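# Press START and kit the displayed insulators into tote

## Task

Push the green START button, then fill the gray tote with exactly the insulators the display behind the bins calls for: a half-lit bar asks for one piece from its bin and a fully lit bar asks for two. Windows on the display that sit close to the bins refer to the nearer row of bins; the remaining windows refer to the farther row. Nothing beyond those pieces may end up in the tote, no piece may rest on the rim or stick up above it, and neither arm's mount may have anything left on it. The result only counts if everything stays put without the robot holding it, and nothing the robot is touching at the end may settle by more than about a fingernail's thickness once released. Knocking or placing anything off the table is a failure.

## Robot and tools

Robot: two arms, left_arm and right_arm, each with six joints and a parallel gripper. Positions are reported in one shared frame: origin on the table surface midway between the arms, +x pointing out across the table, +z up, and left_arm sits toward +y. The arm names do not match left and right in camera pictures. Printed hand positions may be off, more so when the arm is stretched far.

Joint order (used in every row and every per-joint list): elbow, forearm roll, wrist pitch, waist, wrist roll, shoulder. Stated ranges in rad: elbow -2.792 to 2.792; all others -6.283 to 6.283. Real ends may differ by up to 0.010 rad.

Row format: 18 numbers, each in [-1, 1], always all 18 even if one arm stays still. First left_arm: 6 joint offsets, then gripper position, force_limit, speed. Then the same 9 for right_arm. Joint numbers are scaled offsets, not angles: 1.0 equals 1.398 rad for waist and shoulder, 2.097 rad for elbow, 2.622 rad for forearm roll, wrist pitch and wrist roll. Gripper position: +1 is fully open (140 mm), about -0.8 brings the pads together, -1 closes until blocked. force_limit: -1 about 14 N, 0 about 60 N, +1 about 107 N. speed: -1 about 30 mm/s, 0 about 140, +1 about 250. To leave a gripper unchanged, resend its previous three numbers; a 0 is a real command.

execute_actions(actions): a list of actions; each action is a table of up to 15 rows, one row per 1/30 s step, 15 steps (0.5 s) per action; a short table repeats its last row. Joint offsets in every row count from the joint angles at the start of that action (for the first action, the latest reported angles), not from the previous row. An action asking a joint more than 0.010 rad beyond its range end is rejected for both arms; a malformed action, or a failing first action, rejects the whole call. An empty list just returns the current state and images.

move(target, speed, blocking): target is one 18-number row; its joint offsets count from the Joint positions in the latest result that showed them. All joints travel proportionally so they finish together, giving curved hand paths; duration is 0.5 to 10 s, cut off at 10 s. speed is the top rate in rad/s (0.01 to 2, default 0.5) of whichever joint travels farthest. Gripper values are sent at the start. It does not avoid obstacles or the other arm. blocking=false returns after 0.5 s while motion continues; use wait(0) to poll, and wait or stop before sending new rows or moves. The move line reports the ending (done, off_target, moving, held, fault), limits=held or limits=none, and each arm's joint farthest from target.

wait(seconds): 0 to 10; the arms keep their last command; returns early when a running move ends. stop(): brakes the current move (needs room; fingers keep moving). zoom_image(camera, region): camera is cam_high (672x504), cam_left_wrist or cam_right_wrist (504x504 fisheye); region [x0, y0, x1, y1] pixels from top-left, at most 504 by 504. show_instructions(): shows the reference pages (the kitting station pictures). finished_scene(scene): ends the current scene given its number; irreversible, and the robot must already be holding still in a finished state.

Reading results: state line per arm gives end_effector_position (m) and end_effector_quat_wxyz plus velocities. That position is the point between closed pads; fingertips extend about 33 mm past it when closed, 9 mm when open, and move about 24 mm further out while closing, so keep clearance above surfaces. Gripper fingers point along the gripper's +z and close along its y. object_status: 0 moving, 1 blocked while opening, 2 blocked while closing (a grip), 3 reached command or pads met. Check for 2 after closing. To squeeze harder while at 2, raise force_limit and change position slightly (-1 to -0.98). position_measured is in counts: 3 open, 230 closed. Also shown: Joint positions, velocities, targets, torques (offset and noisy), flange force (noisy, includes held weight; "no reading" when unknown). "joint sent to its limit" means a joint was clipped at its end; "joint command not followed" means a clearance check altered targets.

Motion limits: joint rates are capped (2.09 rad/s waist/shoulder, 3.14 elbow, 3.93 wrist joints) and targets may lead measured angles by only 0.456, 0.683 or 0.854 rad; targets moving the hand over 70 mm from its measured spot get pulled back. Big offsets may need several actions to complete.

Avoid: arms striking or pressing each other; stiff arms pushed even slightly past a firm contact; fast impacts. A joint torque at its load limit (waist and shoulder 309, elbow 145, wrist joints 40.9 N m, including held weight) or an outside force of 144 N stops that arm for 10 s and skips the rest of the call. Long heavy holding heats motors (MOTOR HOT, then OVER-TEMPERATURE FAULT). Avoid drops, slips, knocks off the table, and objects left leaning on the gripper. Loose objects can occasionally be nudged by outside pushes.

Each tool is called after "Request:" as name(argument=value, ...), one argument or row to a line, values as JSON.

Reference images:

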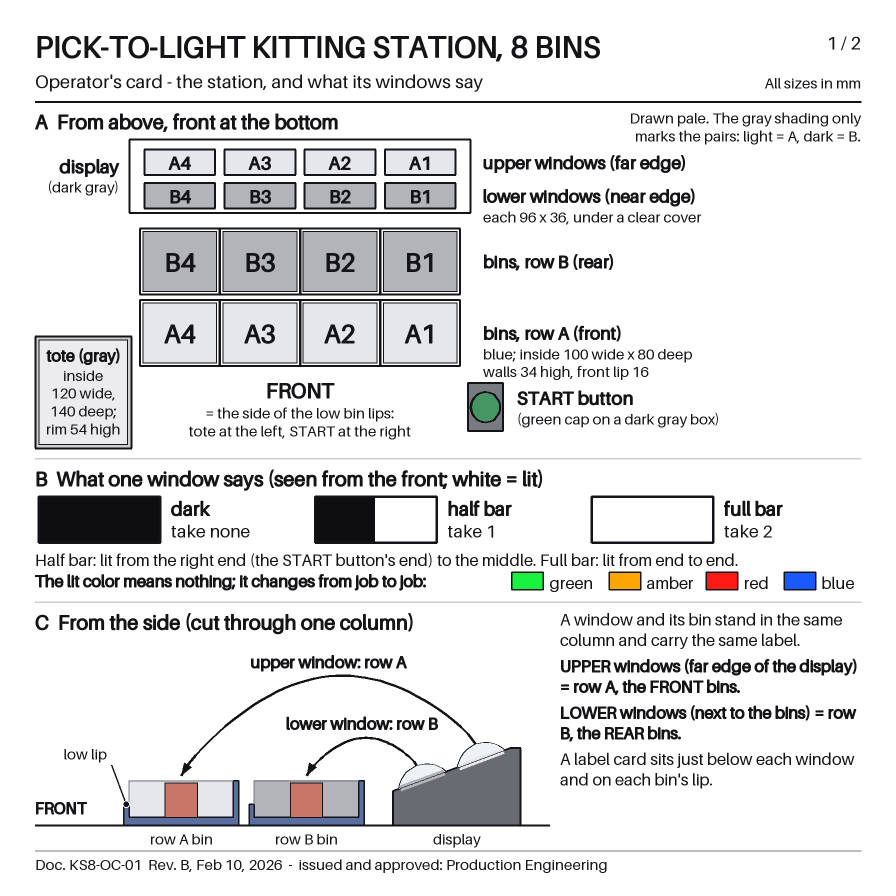

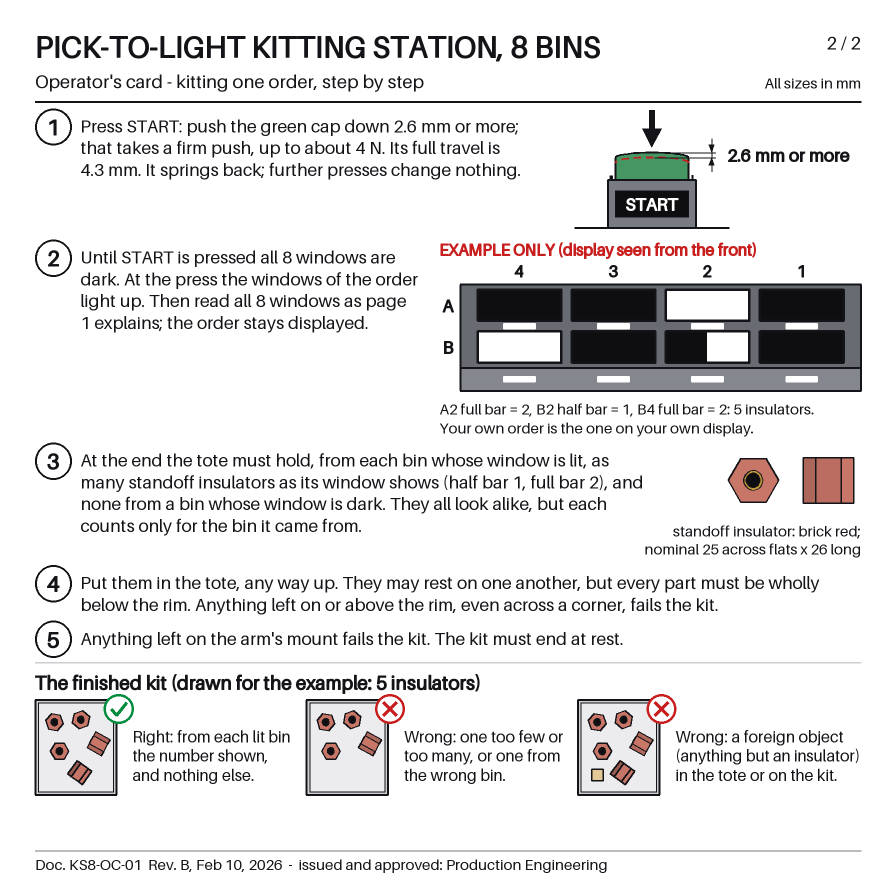

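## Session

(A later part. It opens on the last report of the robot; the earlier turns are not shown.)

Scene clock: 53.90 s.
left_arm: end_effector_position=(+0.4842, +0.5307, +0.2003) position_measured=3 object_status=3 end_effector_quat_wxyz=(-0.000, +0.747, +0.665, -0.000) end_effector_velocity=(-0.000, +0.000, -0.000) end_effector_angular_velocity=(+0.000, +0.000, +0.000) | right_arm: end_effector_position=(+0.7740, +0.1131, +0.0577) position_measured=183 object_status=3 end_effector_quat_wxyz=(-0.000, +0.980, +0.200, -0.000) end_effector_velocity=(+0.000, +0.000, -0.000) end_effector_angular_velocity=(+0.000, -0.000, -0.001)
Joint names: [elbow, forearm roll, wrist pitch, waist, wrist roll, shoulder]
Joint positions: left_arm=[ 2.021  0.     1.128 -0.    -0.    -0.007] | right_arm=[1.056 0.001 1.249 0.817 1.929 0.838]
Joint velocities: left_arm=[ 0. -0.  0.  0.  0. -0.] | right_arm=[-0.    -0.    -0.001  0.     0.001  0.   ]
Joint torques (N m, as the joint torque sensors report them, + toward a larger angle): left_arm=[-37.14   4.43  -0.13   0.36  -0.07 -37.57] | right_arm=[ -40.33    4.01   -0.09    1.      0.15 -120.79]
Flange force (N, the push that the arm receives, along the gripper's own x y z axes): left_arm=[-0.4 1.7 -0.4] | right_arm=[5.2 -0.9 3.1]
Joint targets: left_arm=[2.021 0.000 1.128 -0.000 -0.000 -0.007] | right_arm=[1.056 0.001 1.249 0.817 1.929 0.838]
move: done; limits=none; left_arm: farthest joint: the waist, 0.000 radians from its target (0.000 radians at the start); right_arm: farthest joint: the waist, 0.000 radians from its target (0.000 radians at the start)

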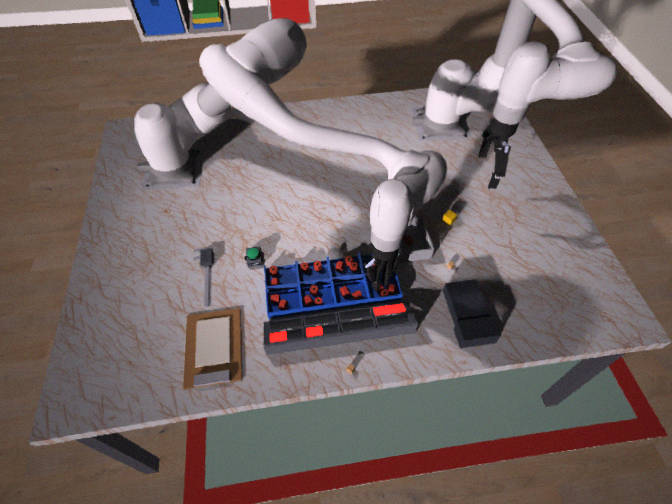

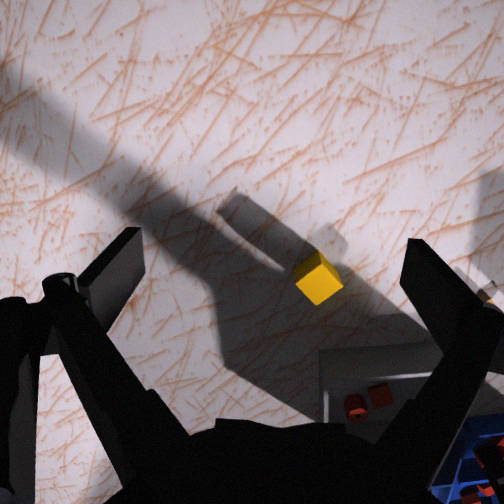

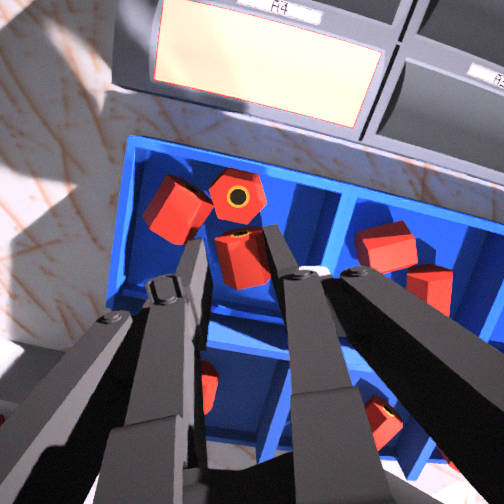

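Request:
move(
  target=[0,0,0,0,0,0,1,0,0,0.0022,0,-0.003,0,0,0.0024,-0.43,-0.5,0],
  speed=0.02,
)

Request:
move(
  target=[0,0,0,0,0,0,1,0,0,0.0011,0,-0.0015,0,0,0.0012,-0.43,-0.5,0],
  speed=0.02,
)

Request:
move(
  target=[0,0,0,0,0,0,1,0,0,0.0011,0,-0.0015,0,0,0.0012,-0.43,-0.5,0],
  speed=0.02,
)

Request:
move(
  target=[0,0,0,0,0,0,1,0,0,0,0,0,0,0,0,-1,-0.5,0],
)

Request:
move(
  target=[0,0,0,0,0,0,1,0,0,-0.0293,0,0.0408,0,0,-0.0325,-1,-0.5,0],
  speed=0.3,
)

Scene clock: 55.00 s.
left_arm: end_effector_position=(+0.4842, +0.5307, +0.2003) position_measured=3 object_status=3 end_effector_quat_wxyz=(-0.000, +0.747, +0.665, -0.000) end_effector_velocity=(-0.001, +0.000, -0.001) end_effector_angular_velocity=(+0.000, +0.002, +0.000) | right_arm: end_effector_position=(+0.7740, +0.1131, +0.0520) position_measured=183 object_status=3 end_effector_quat_wxyz=(-0.000, +0.980, +0.200, -0.000) end_effector_velocity=(+0.000, +0.000, -0.000) end_effector_angular_velocity=(+0.000, -0.001, +0.001)
Joint names: [elbow, forearm roll, wrist pitch, waist, wrist roll, shoulder]
Joint positions: left_arm=[ 2.021  0.     1.128 -0.    -0.    -0.007] | right_arm=[1.06  0.001 1.241 0.817 1.929 0.841]
Joint velocities: left_arm=[ 0.001 -0.     0.001  0.    -0.     0.   ] | right_arm=[-0.    -0.001 -0.001  0.    -0.001  0.   ]
Joint torques (N m, as the joint torque sensors report them, + toward a larger angle): left_arm=[-36.83   4.59  -0.12  -0.51  -0.26 -36.96] | right_arm=[ -40.18    4.21    0.31    0.08    0.33 -119.32]
Flange force (N, the push that the arm receives, along the gripper's own x y z axes): left_arm=[1.6 1.3 -1.1] | right_arm=[1.9 -0.3 2.5]
Joint targets: left_arm=[2.021 0.000 1.128 -0.000 -0.000 -0.007] | right_arm=[1.060 0.001 1.241 0.817 1.929 0.841]
move: done; limits=none; left_arm: farthest joint: the waist, 0.000 radians from its target (0.000 radians at the start); right_arm: farthest joint: the waist, 0.000 radians from its target (0.000 radians at the start)

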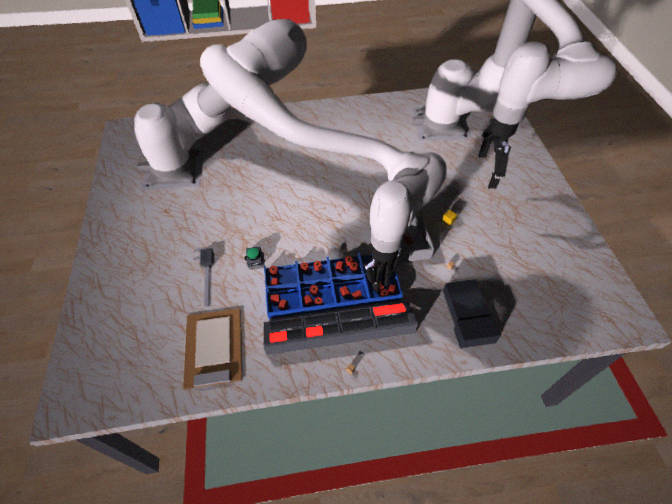

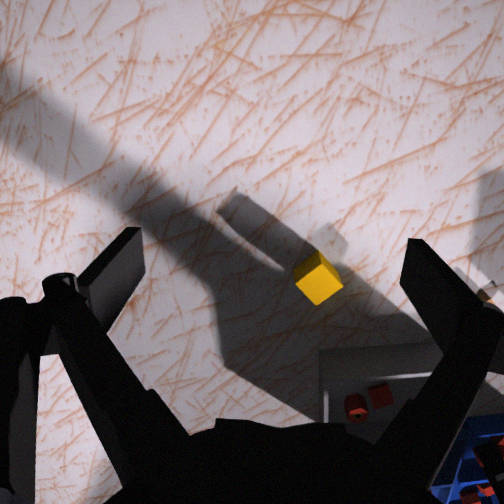

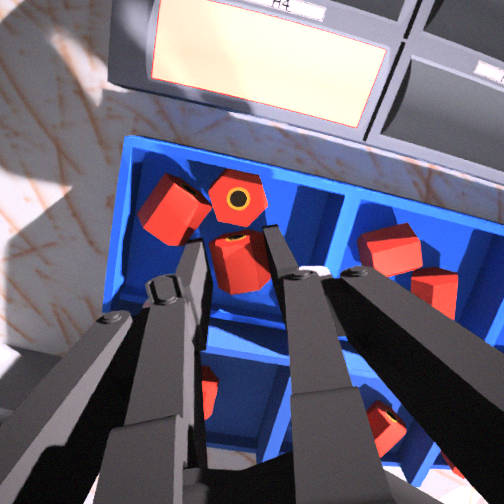

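Scene clock: 55.70 s.
left_arm: end_effector_position=(+0.4842, +0.5307, +0.2003) position_measured=3 object_status=3 end_effector_quat_wxyz=(-0.000, +0.747, +0.665, -0.000) end_effector_velocity=(+0.000, -0.000, +0.000) end_effector_angular_velocity=(-0.000, -0.000, +0.000) | right_arm: end_effector_position=(+0.7739, +0.1130, +0.0491) position_measured=183 object_status=3 end_effector_quat_wxyz=(-0.000, +0.980, +0.200, -0.000) end_effector_velocity=(+0.000, -0.000, -0.000) end_effector_angular_velocity=(-0.000, -0.001, +0.001)
Joint names: [elbow, forearm roll, wrist pitch, waist, wrist roll, shoulder]
Joint positions: left_arm=[ 2.021  0.     1.128 -0.    -0.    -0.007] | right_arm=[1.063 0.001 1.237 0.817 1.929 0.843]
Joint velocities: left_arm=[-0.001 -0.     0.    -0.    -0.     0.   ] | right_arm=[ 0.    -0.001 -0.001 -0.    -0.     0.   ]
Joint torques (N m, as the joint torque sensors report them, + toward a larger angle): left_arm=[-36.56   4.56  -0.01  -0.14  -0.4  -38.71] | right_arm=[ -39.67    4.43   -0.01    1.98    0.35 -115.33]
Flange force (N, the push that the arm receives, along the gripper's own x y z axes): left_arm=[1.4 4.7 -0.2] | right_arm=[-2.2 3.5 -0.5]
Joint targets: left_arm=[2.021 0.000 1.128 -0.000 -0.000 -0.007] | right_arm=[1.063 0.001 1.237 0.817 1.929 0.843]
move: done; limits=none; left_arm: farthest joint: the waist, 0.000 radians from its target (0.000 radians at the start); right_arm: farthest joint: the waist, 0.000 radians from its target (0.000 radians at the start)

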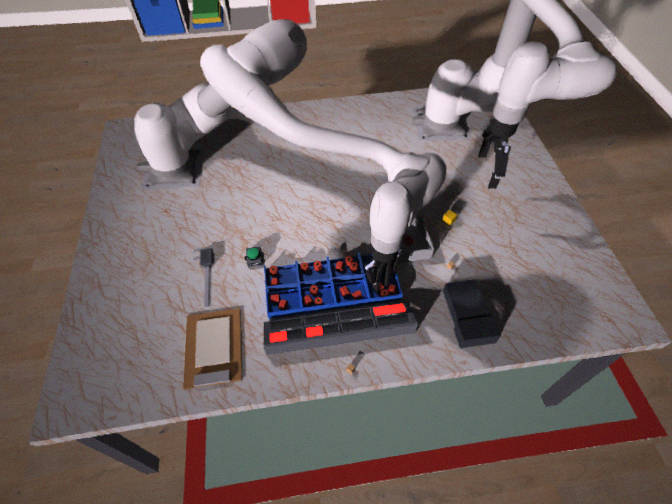

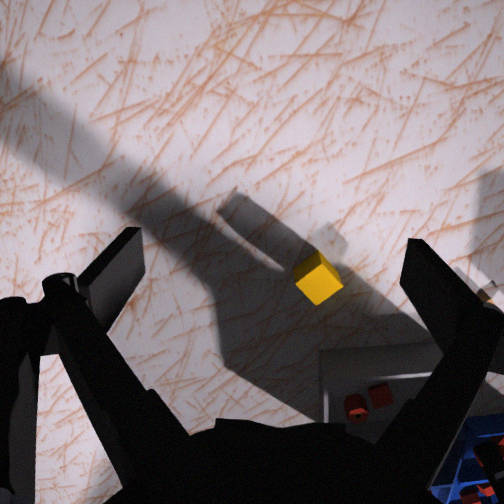

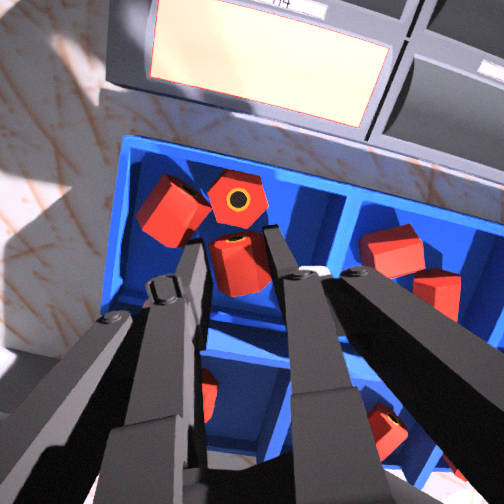

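Scene clock: 56.40 s.
left_arm: end_effector_position=(+0.4842, +0.5307, +0.2003) position_measured=3 object_status=3 end_effector_quat_wxyz=(-0.000, +0.747, +0.665, -0.000) end_effector_velocity=(+0.000, -0.000, +0.001) end_effector_angular_velocity=(-0.000, -0.001, -0.001) | right_arm: end_effector_position=(+0.7739, +0.1130, +0.0462) position_measured=183 object_status=3 end_effector_quat_wxyz=(-0.000, +0.980, +0.200, -0.000) end_effector_velocity=(-0.000, -0.000, -0.000) end_effector_angular_velocity=(-0.001, -0.000, -0.001)
Joint names: [elbow, forearm roll, wrist pitch, waist, wrist roll, shoulder]
Joint positions: left_arm=[ 2.021  0.     1.128 -0.    -0.    -0.007] | right_arm=[1.065 0.001 1.233 0.817 1.929 0.844]
Joint velocities: left_arm=[-0.     0.    -0.    -0.001  0.    -0.001] | right_arm=[ 0.    -0.    -0.     0.     0.001  0.   ]
Joint torques (N m, as the joint torque sensors report them, + toward a larger angle): left_arm=[-37.57   4.43  -0.19  -1.6   -0.27 -36.68] | right_arm=[ -40.49    4.59    0.29    1.1    -0.06 -118.86]
Flange force (N, the push that the arm receives, along the gripper's own x y z axes): left_arm=[3.6 -0.2 -0.6] | right_arm=[-0.1 1.2 2.6]
Joint targets: left_arm=[2.021 0.000 1.128 -0.000 -0.000 -0.007] | right_arm=[1.065 0.001 1.233 0.817 1.929 0.844]
move: done; limits=none; left_arm: farthest joint: the waist, 0.000 radians from its target (0.000 radians at the start); right_arm: farthest joint: the waist, 0.000 radians from its target (0.000 radians at the start)

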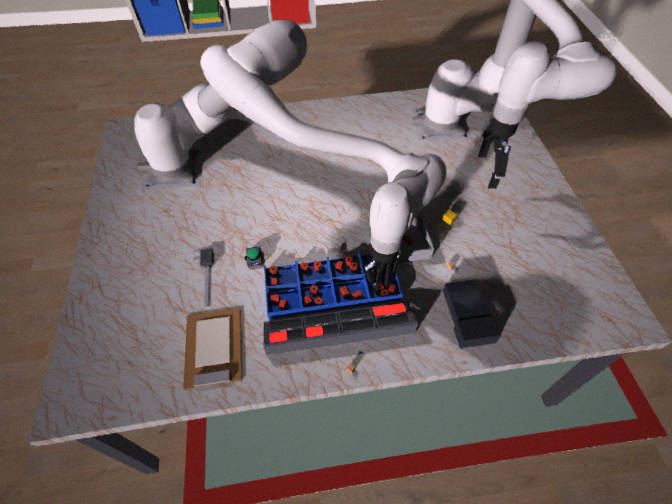

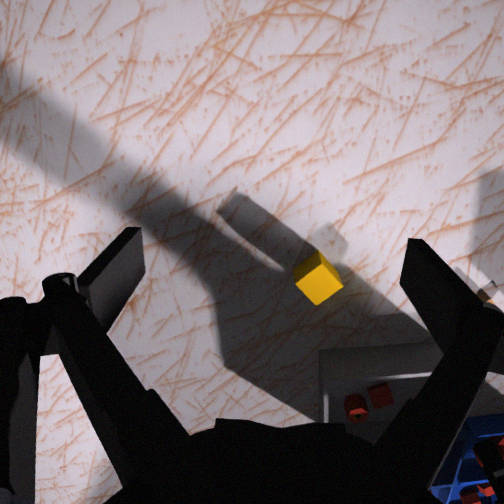

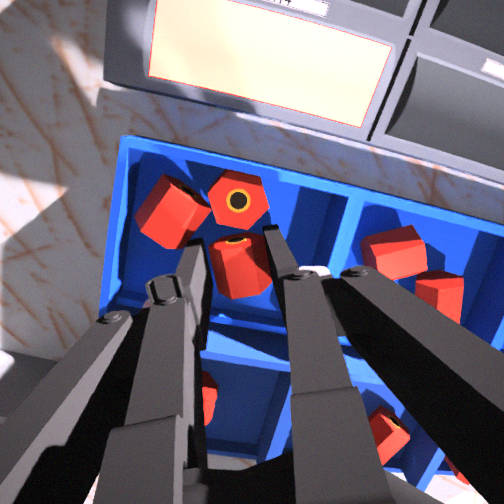

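Scene clock: 56.90 s.
left_arm: end_effector_position=(+0.4842, +0.5307, +0.2003) position_measured=3 object_status=3 end_effector_quat_wxyz=(-0.000, +0.747, +0.665, -0.000) end_effector_velocity=(-0.000, -0.000, -0.001) end_effector_angular_velocity=(+0.000, +0.001, +0.000) | right_arm: end_effector_position=(+0.7739, +0.1130, +0.0462) position_measured=190 object_status=2 end_effector_quat_wxyz=(-0.000, +0.980, +0.200, -0.000) end_effector_velocity=(-0.000, -0.000, -0.000) end_effector_angular_velocity=(-0.000, +0.001, +0.001)
Joint names: [elbow, forearm roll, wrist pitch, waist, wrist roll, shoulder]
Joint positions: left_arm=[ 2.021  0.     1.128 -0.    -0.    -0.007] | right_arm=[1.065 0.001 1.233 0.817 1.929 0.844]
Joint velocities: left_arm=[ 0.001  0.    -0.    -0.    -0.     0.001] | right_arm=[ 0.     0.     0.     0.    -0.001 -0.   ]
Joint torques (N m, as the joint torque sensors report them, + toward a larger angle): left_arm=[-37.44   4.53  -0.07  -0.56  -0.07 -37.31] | right_arm=[ -36.24    4.04    0.27    0.89    0.   -113.3 ]
Flange force (N, the push that the arm receives, along the gripper's own x y z axes): left_arm=[1.4 1.1 0.1] | right_arm=[3.7 -0.6 -3.9]
Joint targets: left_arm=[2.021 0.000 1.128 -0.000 -0.000 -0.007] | right_arm=[1.065 0.001 1.233 0.817 1.929 0.844]
move: done; limits=none; left_arm: farthest joint: the waist, 0.000 radians from its target (0.000 radians at the start); right_arm: farthest joint: the waist, 0.000 radians from its target (0.000 radians at the start)

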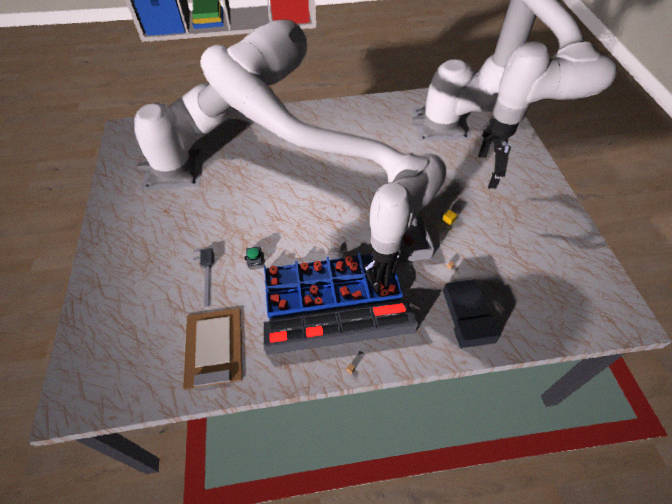

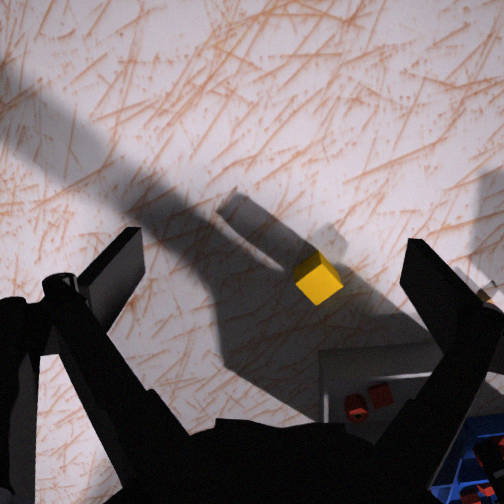

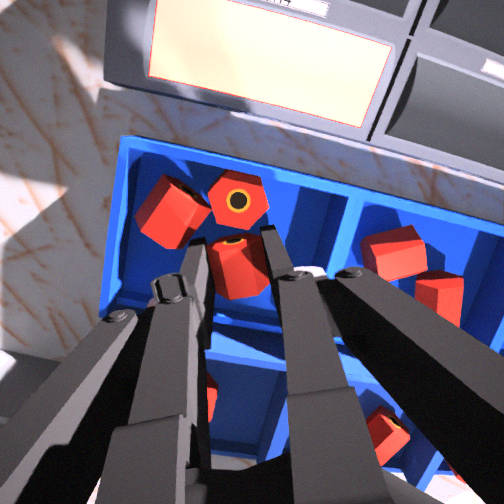

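Scene clock: 57.70 s.
left_arm: end_effector_position=(+0.4842, +0.5307, +0.2003) position_measured=3 object_status=3 end_effector_quat_wxyz=(-0.000, +0.747, +0.665, -0.000) end_effector_velocity=(+0.001, -0.001, +0.000) end_effector_angular_velocity=(-0.000, -0.001, -0.002) | right_arm: end_effector_position=(+0.7721, +0.1113, +0.1240) position_measured=190 object_status=2 end_effector_quat_wxyz=(-0.000, +0.980, +0.200, -0.000) end_effector_velocity=(-0.000, +0.000, +0.001) end_effector_angular_velocity=(+0.001, -0.000, +0.000)
Joint names: [elbow, forearm roll, wrist pitch, waist, wrist roll, shoulder]
Joint positions: left_arm=[ 2.021  0.     1.128 -0.    -0.    -0.007] | right_arm=[1.003 0.001 1.34  0.817 1.929 0.799]
Joint velocities: left_arm=[-0.001  0.    -0.    -0.001  0.     0.001] | right_arm=[-0.001  0.     0.001  0.     0.    -0.   ]
Joint torques (N m, as the joint torque sensors report them, + toward a larger angle): left_arm=[-36.27   4.58  -0.26  -1.33  -0.27 -37.84] | right_arm=[ -41.44    4.03    0.12    1.12    0.3  -115.93]
Flange force (N, the push that the arm receives, along the gripper's own x y z axes): left_arm=[3.3 4.1 -1.4] | right_arm=[-0.4 1.6 1.7]
Joint targets: left_arm=[2.021 0.000 1.128 -0.000 -0.000 -0.007] | right_arm=[1.003 0.001 1.340 0.817 1.929 0.799]
move: done; limits=none; left_arm: farthest joint: the waist, 0.000 radians from its target (0.000 radians at the start); right_arm: farthest joint: the waist, 0.000 radians from its target (0.000 radians at the start)

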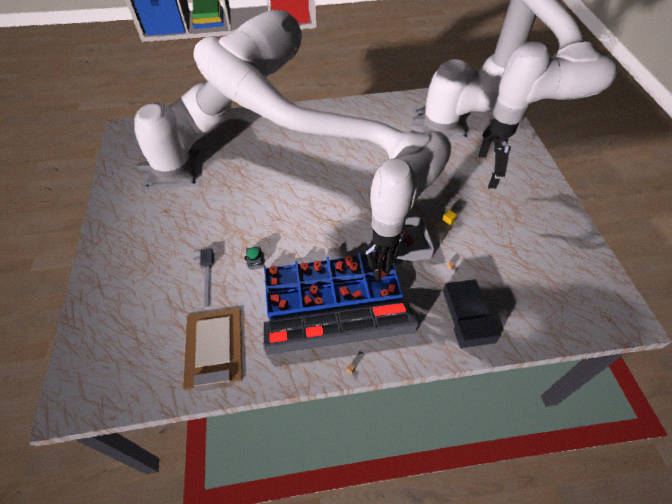

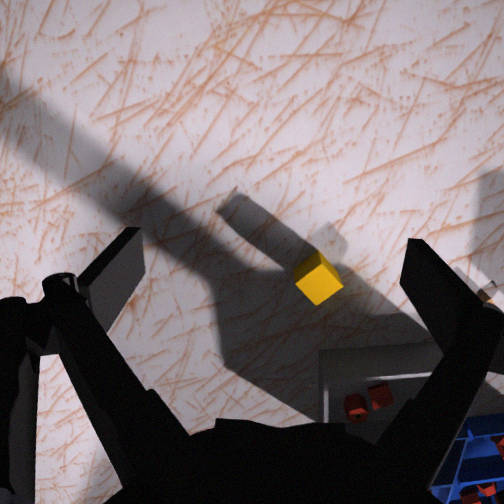

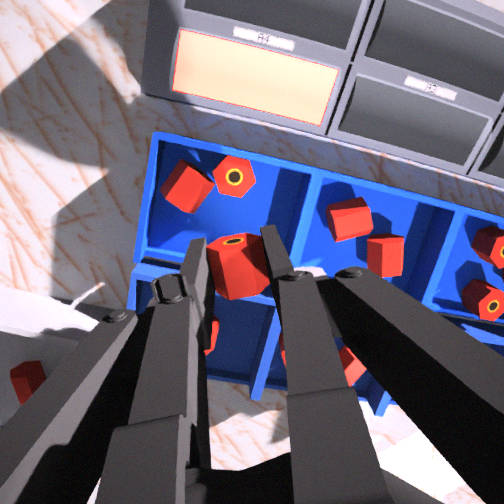

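Request:
move(
  target=[0,0,0,0,0,0,1,0,0,-0.0558,0,0.0186,0.141,0.1548,0.0486,-1,-0.5,0],
  speed=0.6,
)

Request:
move(
  target=[0,0,0,0,0,0,1,0,0,0.0305,0,-0.036,0,0,0.0218,-1,-0.5,0],
  speed=0.12,
)

Request:
move(
  target=[0,0,0,0,0,0,1,0,0,0,0,0,0,0,0,-0.43,-0.5,0],
)

Request:
move(
  target=[0,0,0,0,0,0,1,0,0,-0.0305,0,0.036,0,0,-0.0218,-0.43,-0.5,0],
  speed=0.3,
)

Scene clock: 59.37 s.
left_arm: end_effector_position=(+0.4842, +0.5307, +0.2003) position_measured=3 object_status=3 end_effector_quat_wxyz=(-0.000, +0.747, +0.665, -0.000) end_effector_velocity=(-0.001, -0.000, -0.001) end_effector_angular_velocity=(+0.000, +0.002, -0.001) | right_arm: end_effector_position=(+0.6402, +0.2611, +0.1197) position_measured=190 object_status=2 end_effector_quat_wxyz=(-0.000, +0.995, +0.096, -0.000) end_effector_velocity=(-0.001, +0.001, +0.000) end_effector_angular_velocity=(+0.001, +0.001, -0.001)
Joint names: [elbow, forearm roll, wrist pitch, waist, wrist roll, shoulder]
Joint positions: left_arm=[ 2.021  0.     1.128 -0.    -0.    -0.007] | right_arm=[0.886 0.001 1.389 1.015 2.334 0.867]
Joint velocities: left_arm=[ 0.001  0.    -0.    -0.001 -0.     0.001] | right_arm=[-0.     0.001  0.     0.001  0.002  0.   ]
Joint torques (N m, as the joint torque sensors report them, + toward a larger angle): left_arm=[-38.13   4.51  -0.23  -1.47  -0.25 -35.74] | right_arm=[ -42.64    4.68    0.24   -2.85    0.27 -121.05]
Flange force (N, the push that the arm receives, along the gripper's own x y z axes): left_arm=[3.1 -2.5 -0.3] | right_arm=[-4.7 1.4 2.6]
Joint targets: left_arm=[2.021 0.000 1.128 -0.000 -0.000 -0.007] | right_arm=[0.886 0.001 1.389 1.015 2.335 0.867]
move: done; limits=none; left_arm: farthest joint: the waist, 0.000 radians from its target (0.000 radians at the start); right_arm: farthest joint: the waist, 0.000 radians from its target (0.197 radians at the start)

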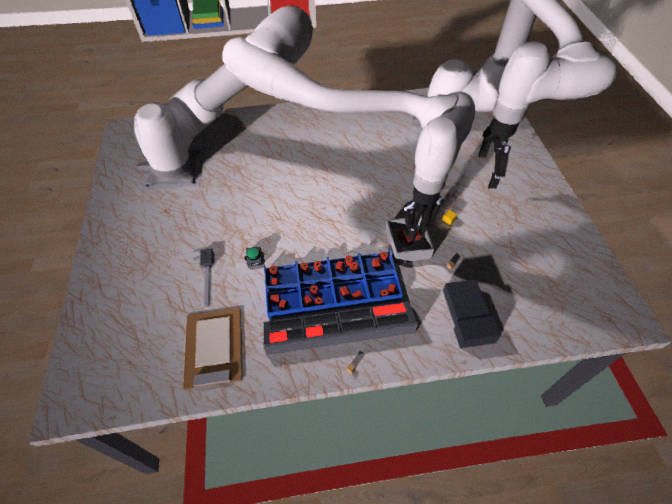

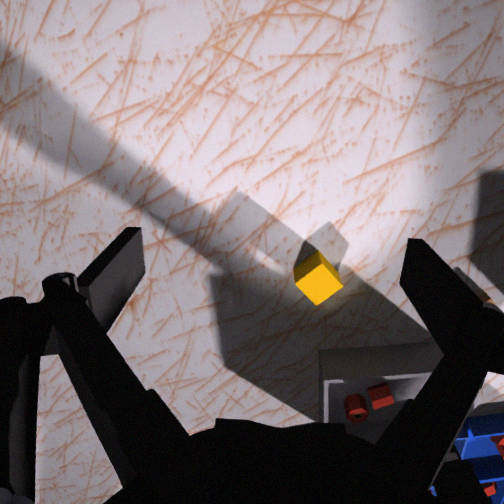

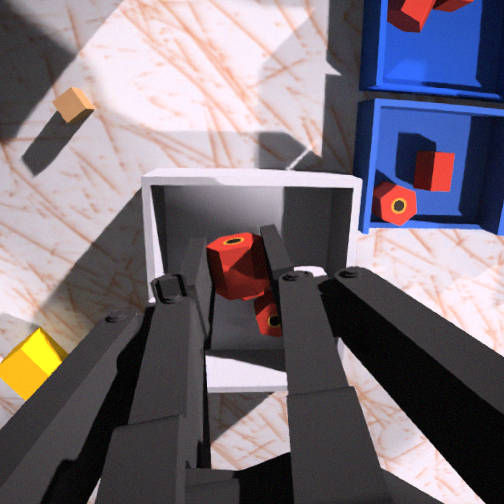

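Scene clock: 60.50 s.
left_arm: end_effector_position=(+0.4842, +0.5307, +0.2003) position_measured=3 object_status=3 end_effector_quat_wxyz=(-0.000, +0.747, +0.665, -0.000) end_effector_velocity=(+0.000, -0.000, +0.000) end_effector_angular_velocity=(-0.000, -0.001, -0.000) | right_arm: end_effector_position=(+0.6401, +0.2611, +0.0538) position_measured=190 object_status=2 end_effector_quat_wxyz=(-0.000, +0.995, +0.096, -0.000) end_effector_velocity=(+0.000, -0.000, -0.000) end_effector_angular_velocity=(+0.000, -0.001, -0.001)
Joint names: [elbow, forearm roll, wrist pitch, waist, wrist roll, shoulder]
Joint positions: left_arm=[ 2.021  0.     1.128 -0.    -0.    -0.007] | right_arm=[0.95  0.001 1.294 1.015 2.334 0.897]
Joint velocities: left_arm=[-0. -0. -0. -0.  0.  0.] | right_arm=[ 0.    -0.    -0.001 -0.     0.001  0.   ]
Joint torques (N m, as the joint torque sensors report them, + toward a larger angle): left_arm=[-37.14   4.31  -0.05   0.3   -0.14 -36.83] | right_arm=[ -40.7     4.18    0.24   -1.14    0.21 -123.58]
Flange force (N, the push that the arm receives, along the gripper's own x y z axes): left_arm=[-0.3 0.6 -0.7] | right_arm=[1.0 -2.3 2.2]
Joint targets: left_arm=[2.021 0.000 1.128 -0.000 -0.000 -0.007] | right_arm=[0.950 0.001 1.294 1.015 2.334 0.897]
move: done; limits=none; left_arm: farthest joint: the waist, 0.000 radians from its target (0.000 radians at the start); right_arm: farthest joint: the waist, 0.000 radians from its target (0.000 radians at the start)

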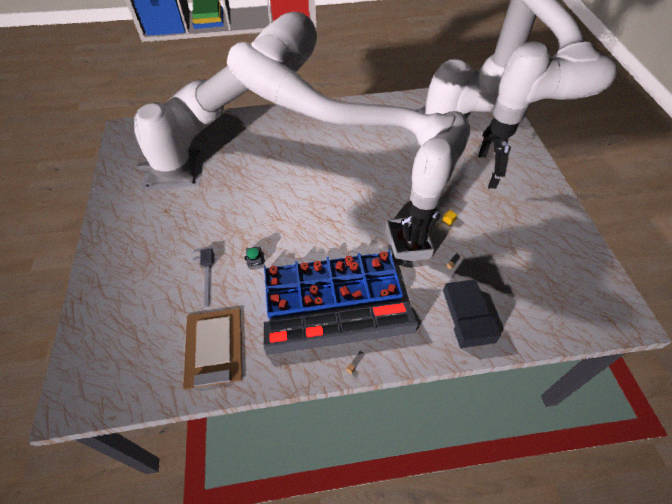

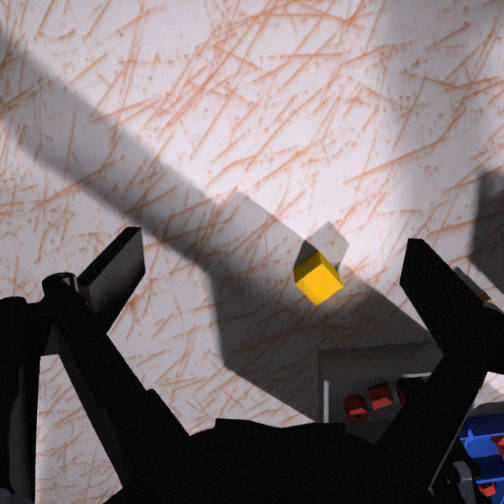

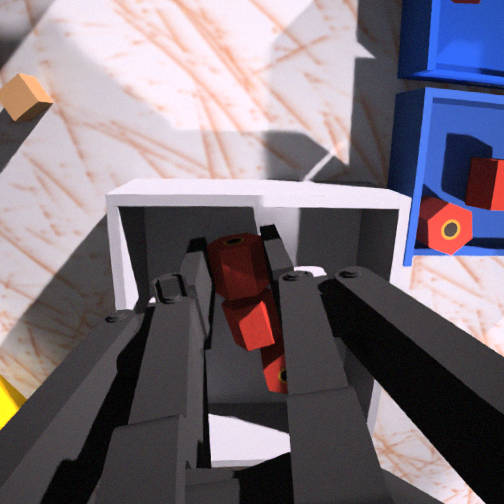

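Scene clock: 61.00 s.
left_arm: end_effector_position=(+0.4842, +0.5307, +0.2003) position_measured=3 object_status=3 end_effector_quat_wxyz=(-0.000, +0.747, +0.665, -0.000) end_effector_velocity=(-0.000, +0.000, -0.000) end_effector_angular_velocity=(+0.000, +0.001, +0.001) | right_arm: end_effector_position=(+0.6401, +0.2611, +0.0538) position_measured=183 object_status=3 end_effector_quat_wxyz=(-0.000, +0.995, +0.096, -0.000) end_effector_velocity=(-0.000, -0.000, -0.000) end_effector_angular_velocity=(-0.001, +0.000, +0.001)
Joint names: [elbow, forearm roll, wrist pitch, waist, wrist roll, shoulder]
Joint positions: left_arm=[ 2.021  0.     1.128 -0.    -0.    -0.007] | right_arm=[0.95  0.001 1.294 1.015 2.334 0.897]
Joint velocities: left_arm=[ 0.     0.     0.001  0.    -0.001  0.   ] | right_arm=[ 0.    -0.     0.001  0.    -0.001  0.   ]
Joint torques (N m, as the joint torque sensors report them, + toward a larger angle): left_arm=[-37.27   4.65  -0.02  -1.58  -0.02 -37.09] | right_arm=[ -41.19    4.08   -0.17   -1.46    0.03 -122.44]
Flange force (N, the push that the arm receives, along the gripper's own x y z axes): left_arm=[3.4 0.8 -0.3] | right_arm=[-1.7 -0.3 1.6]
Joint targets: left_arm=[2.021 0.000 1.128 -0.000 -0.000 -0.007] | right_arm=[0.950 0.001 1.294 1.015 2.334 0.897]
move: done; limits=none; left_arm: farthest joint: the waist, 0.000 radians from its target (0.000 radians at the start); right_arm: farthest joint: the waist, 0.000 radians from its target (0.000 radians at the start)

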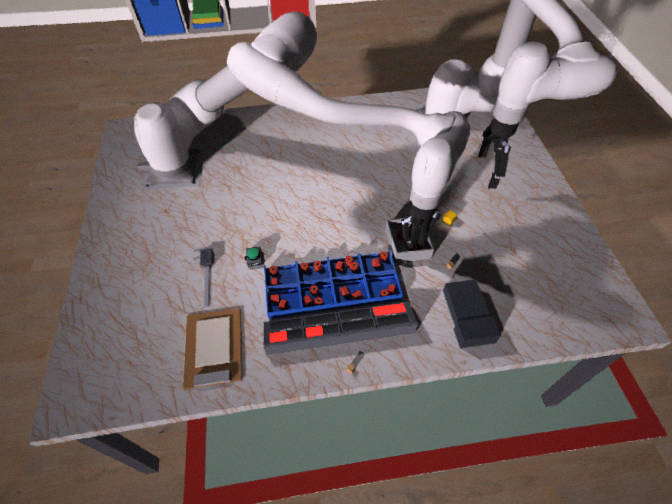

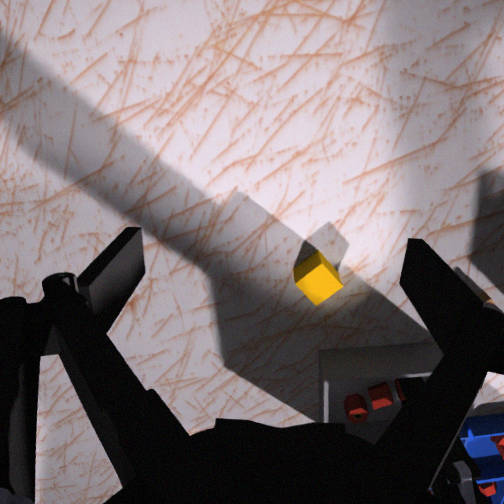

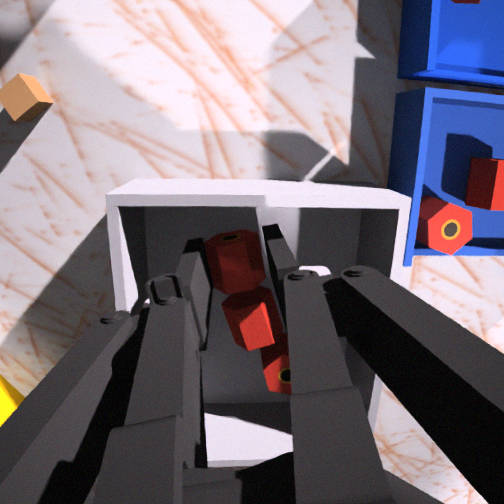

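Scene clock: 61.80 s.
left_arm: end_effector_position=(+0.4842, +0.5307, +0.2003) position_measured=3 object_status=3 end_effector_quat_wxyz=(-0.000, +0.747, +0.665, -0.000) end_effector_velocity=(-0.000, -0.000, -0.001) end_effector_angular_velocity=(+0.000, +0.001, -0.001) | right_arm: end_effector_position=(+0.6402, +0.2611, +0.1197) position_measured=183 object_status=3 end_effector_quat_wxyz=(-0.000, +0.995, +0.096, -0.000) end_effector_velocity=(+0.000, -0.000, +0.001) end_effector_angular_velocity=(-0.000, -0.001, -0.000)
Joint names: [elbow, forearm roll, wrist pitch, waist, wrist roll, shoulder]
Joint positions: left_arm=[ 2.021  0.     1.128 -0.    -0.    -0.007] | right_arm=[0.886 0.001 1.389 1.015 2.334 0.867]
Joint velocities: left_arm=[ 0.001  0.    -0.    -0.     0.     0.   ] | right_arm=[-0.    -0.001  0.    -0.     0.    -0.   ]
Joint torques (N m, as the joint torque sensors report them, + toward a larger angle): left_arm=[-38.1    4.32  -0.27  -0.4   -0.02 -34.93] | right_arm=[ -40.83    4.17   -0.13    1.91    0.22 -122.99]
Flange force (N, the push that the arm receives, along the gripper's own x y z axes): left_arm=[0.4 -3.5 -1.0] | right_arm=[6.4 -3.6 1.0]
Joint targets: left_arm=[2.021 0.000 1.128 -0.000 -0.000 -0.007] | right_arm=[0.886 0.001 1.389 1.015 2.334 0.867]
move: done; limits=none; left_arm: farthest joint: the waist, 0.000 radians from its target (0.000 radians at the start); right_arm: farthest joint: the waist, 0.000 radians from its target (0.000 radians at the start)

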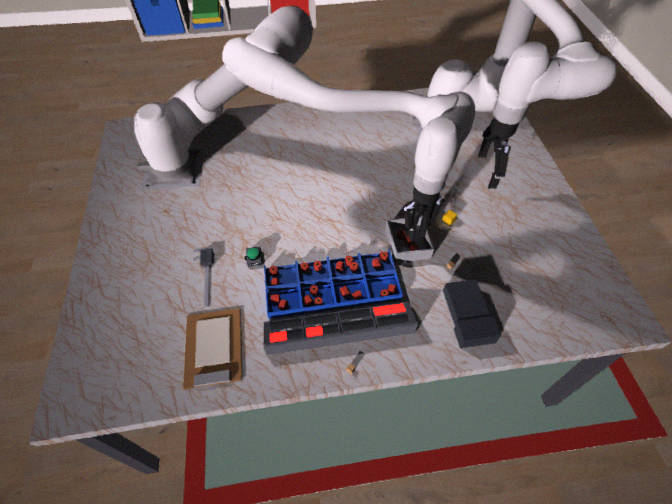

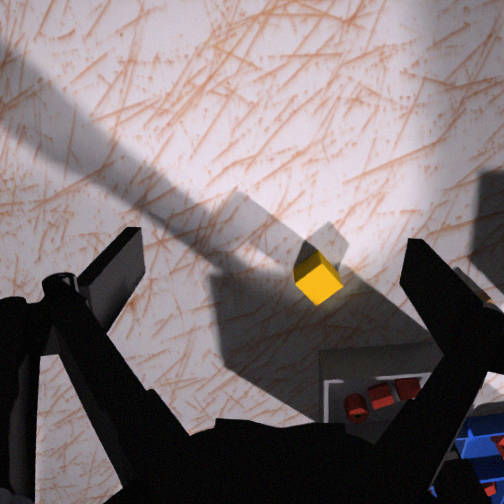

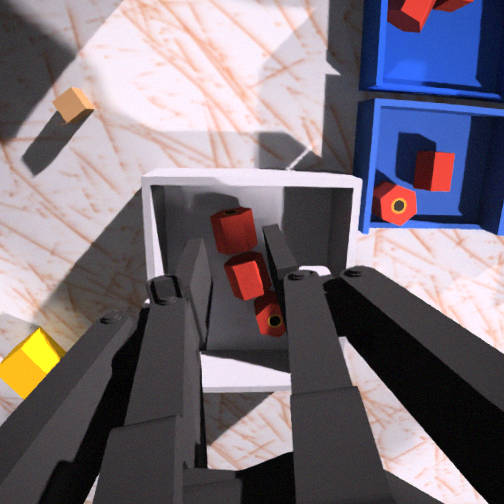

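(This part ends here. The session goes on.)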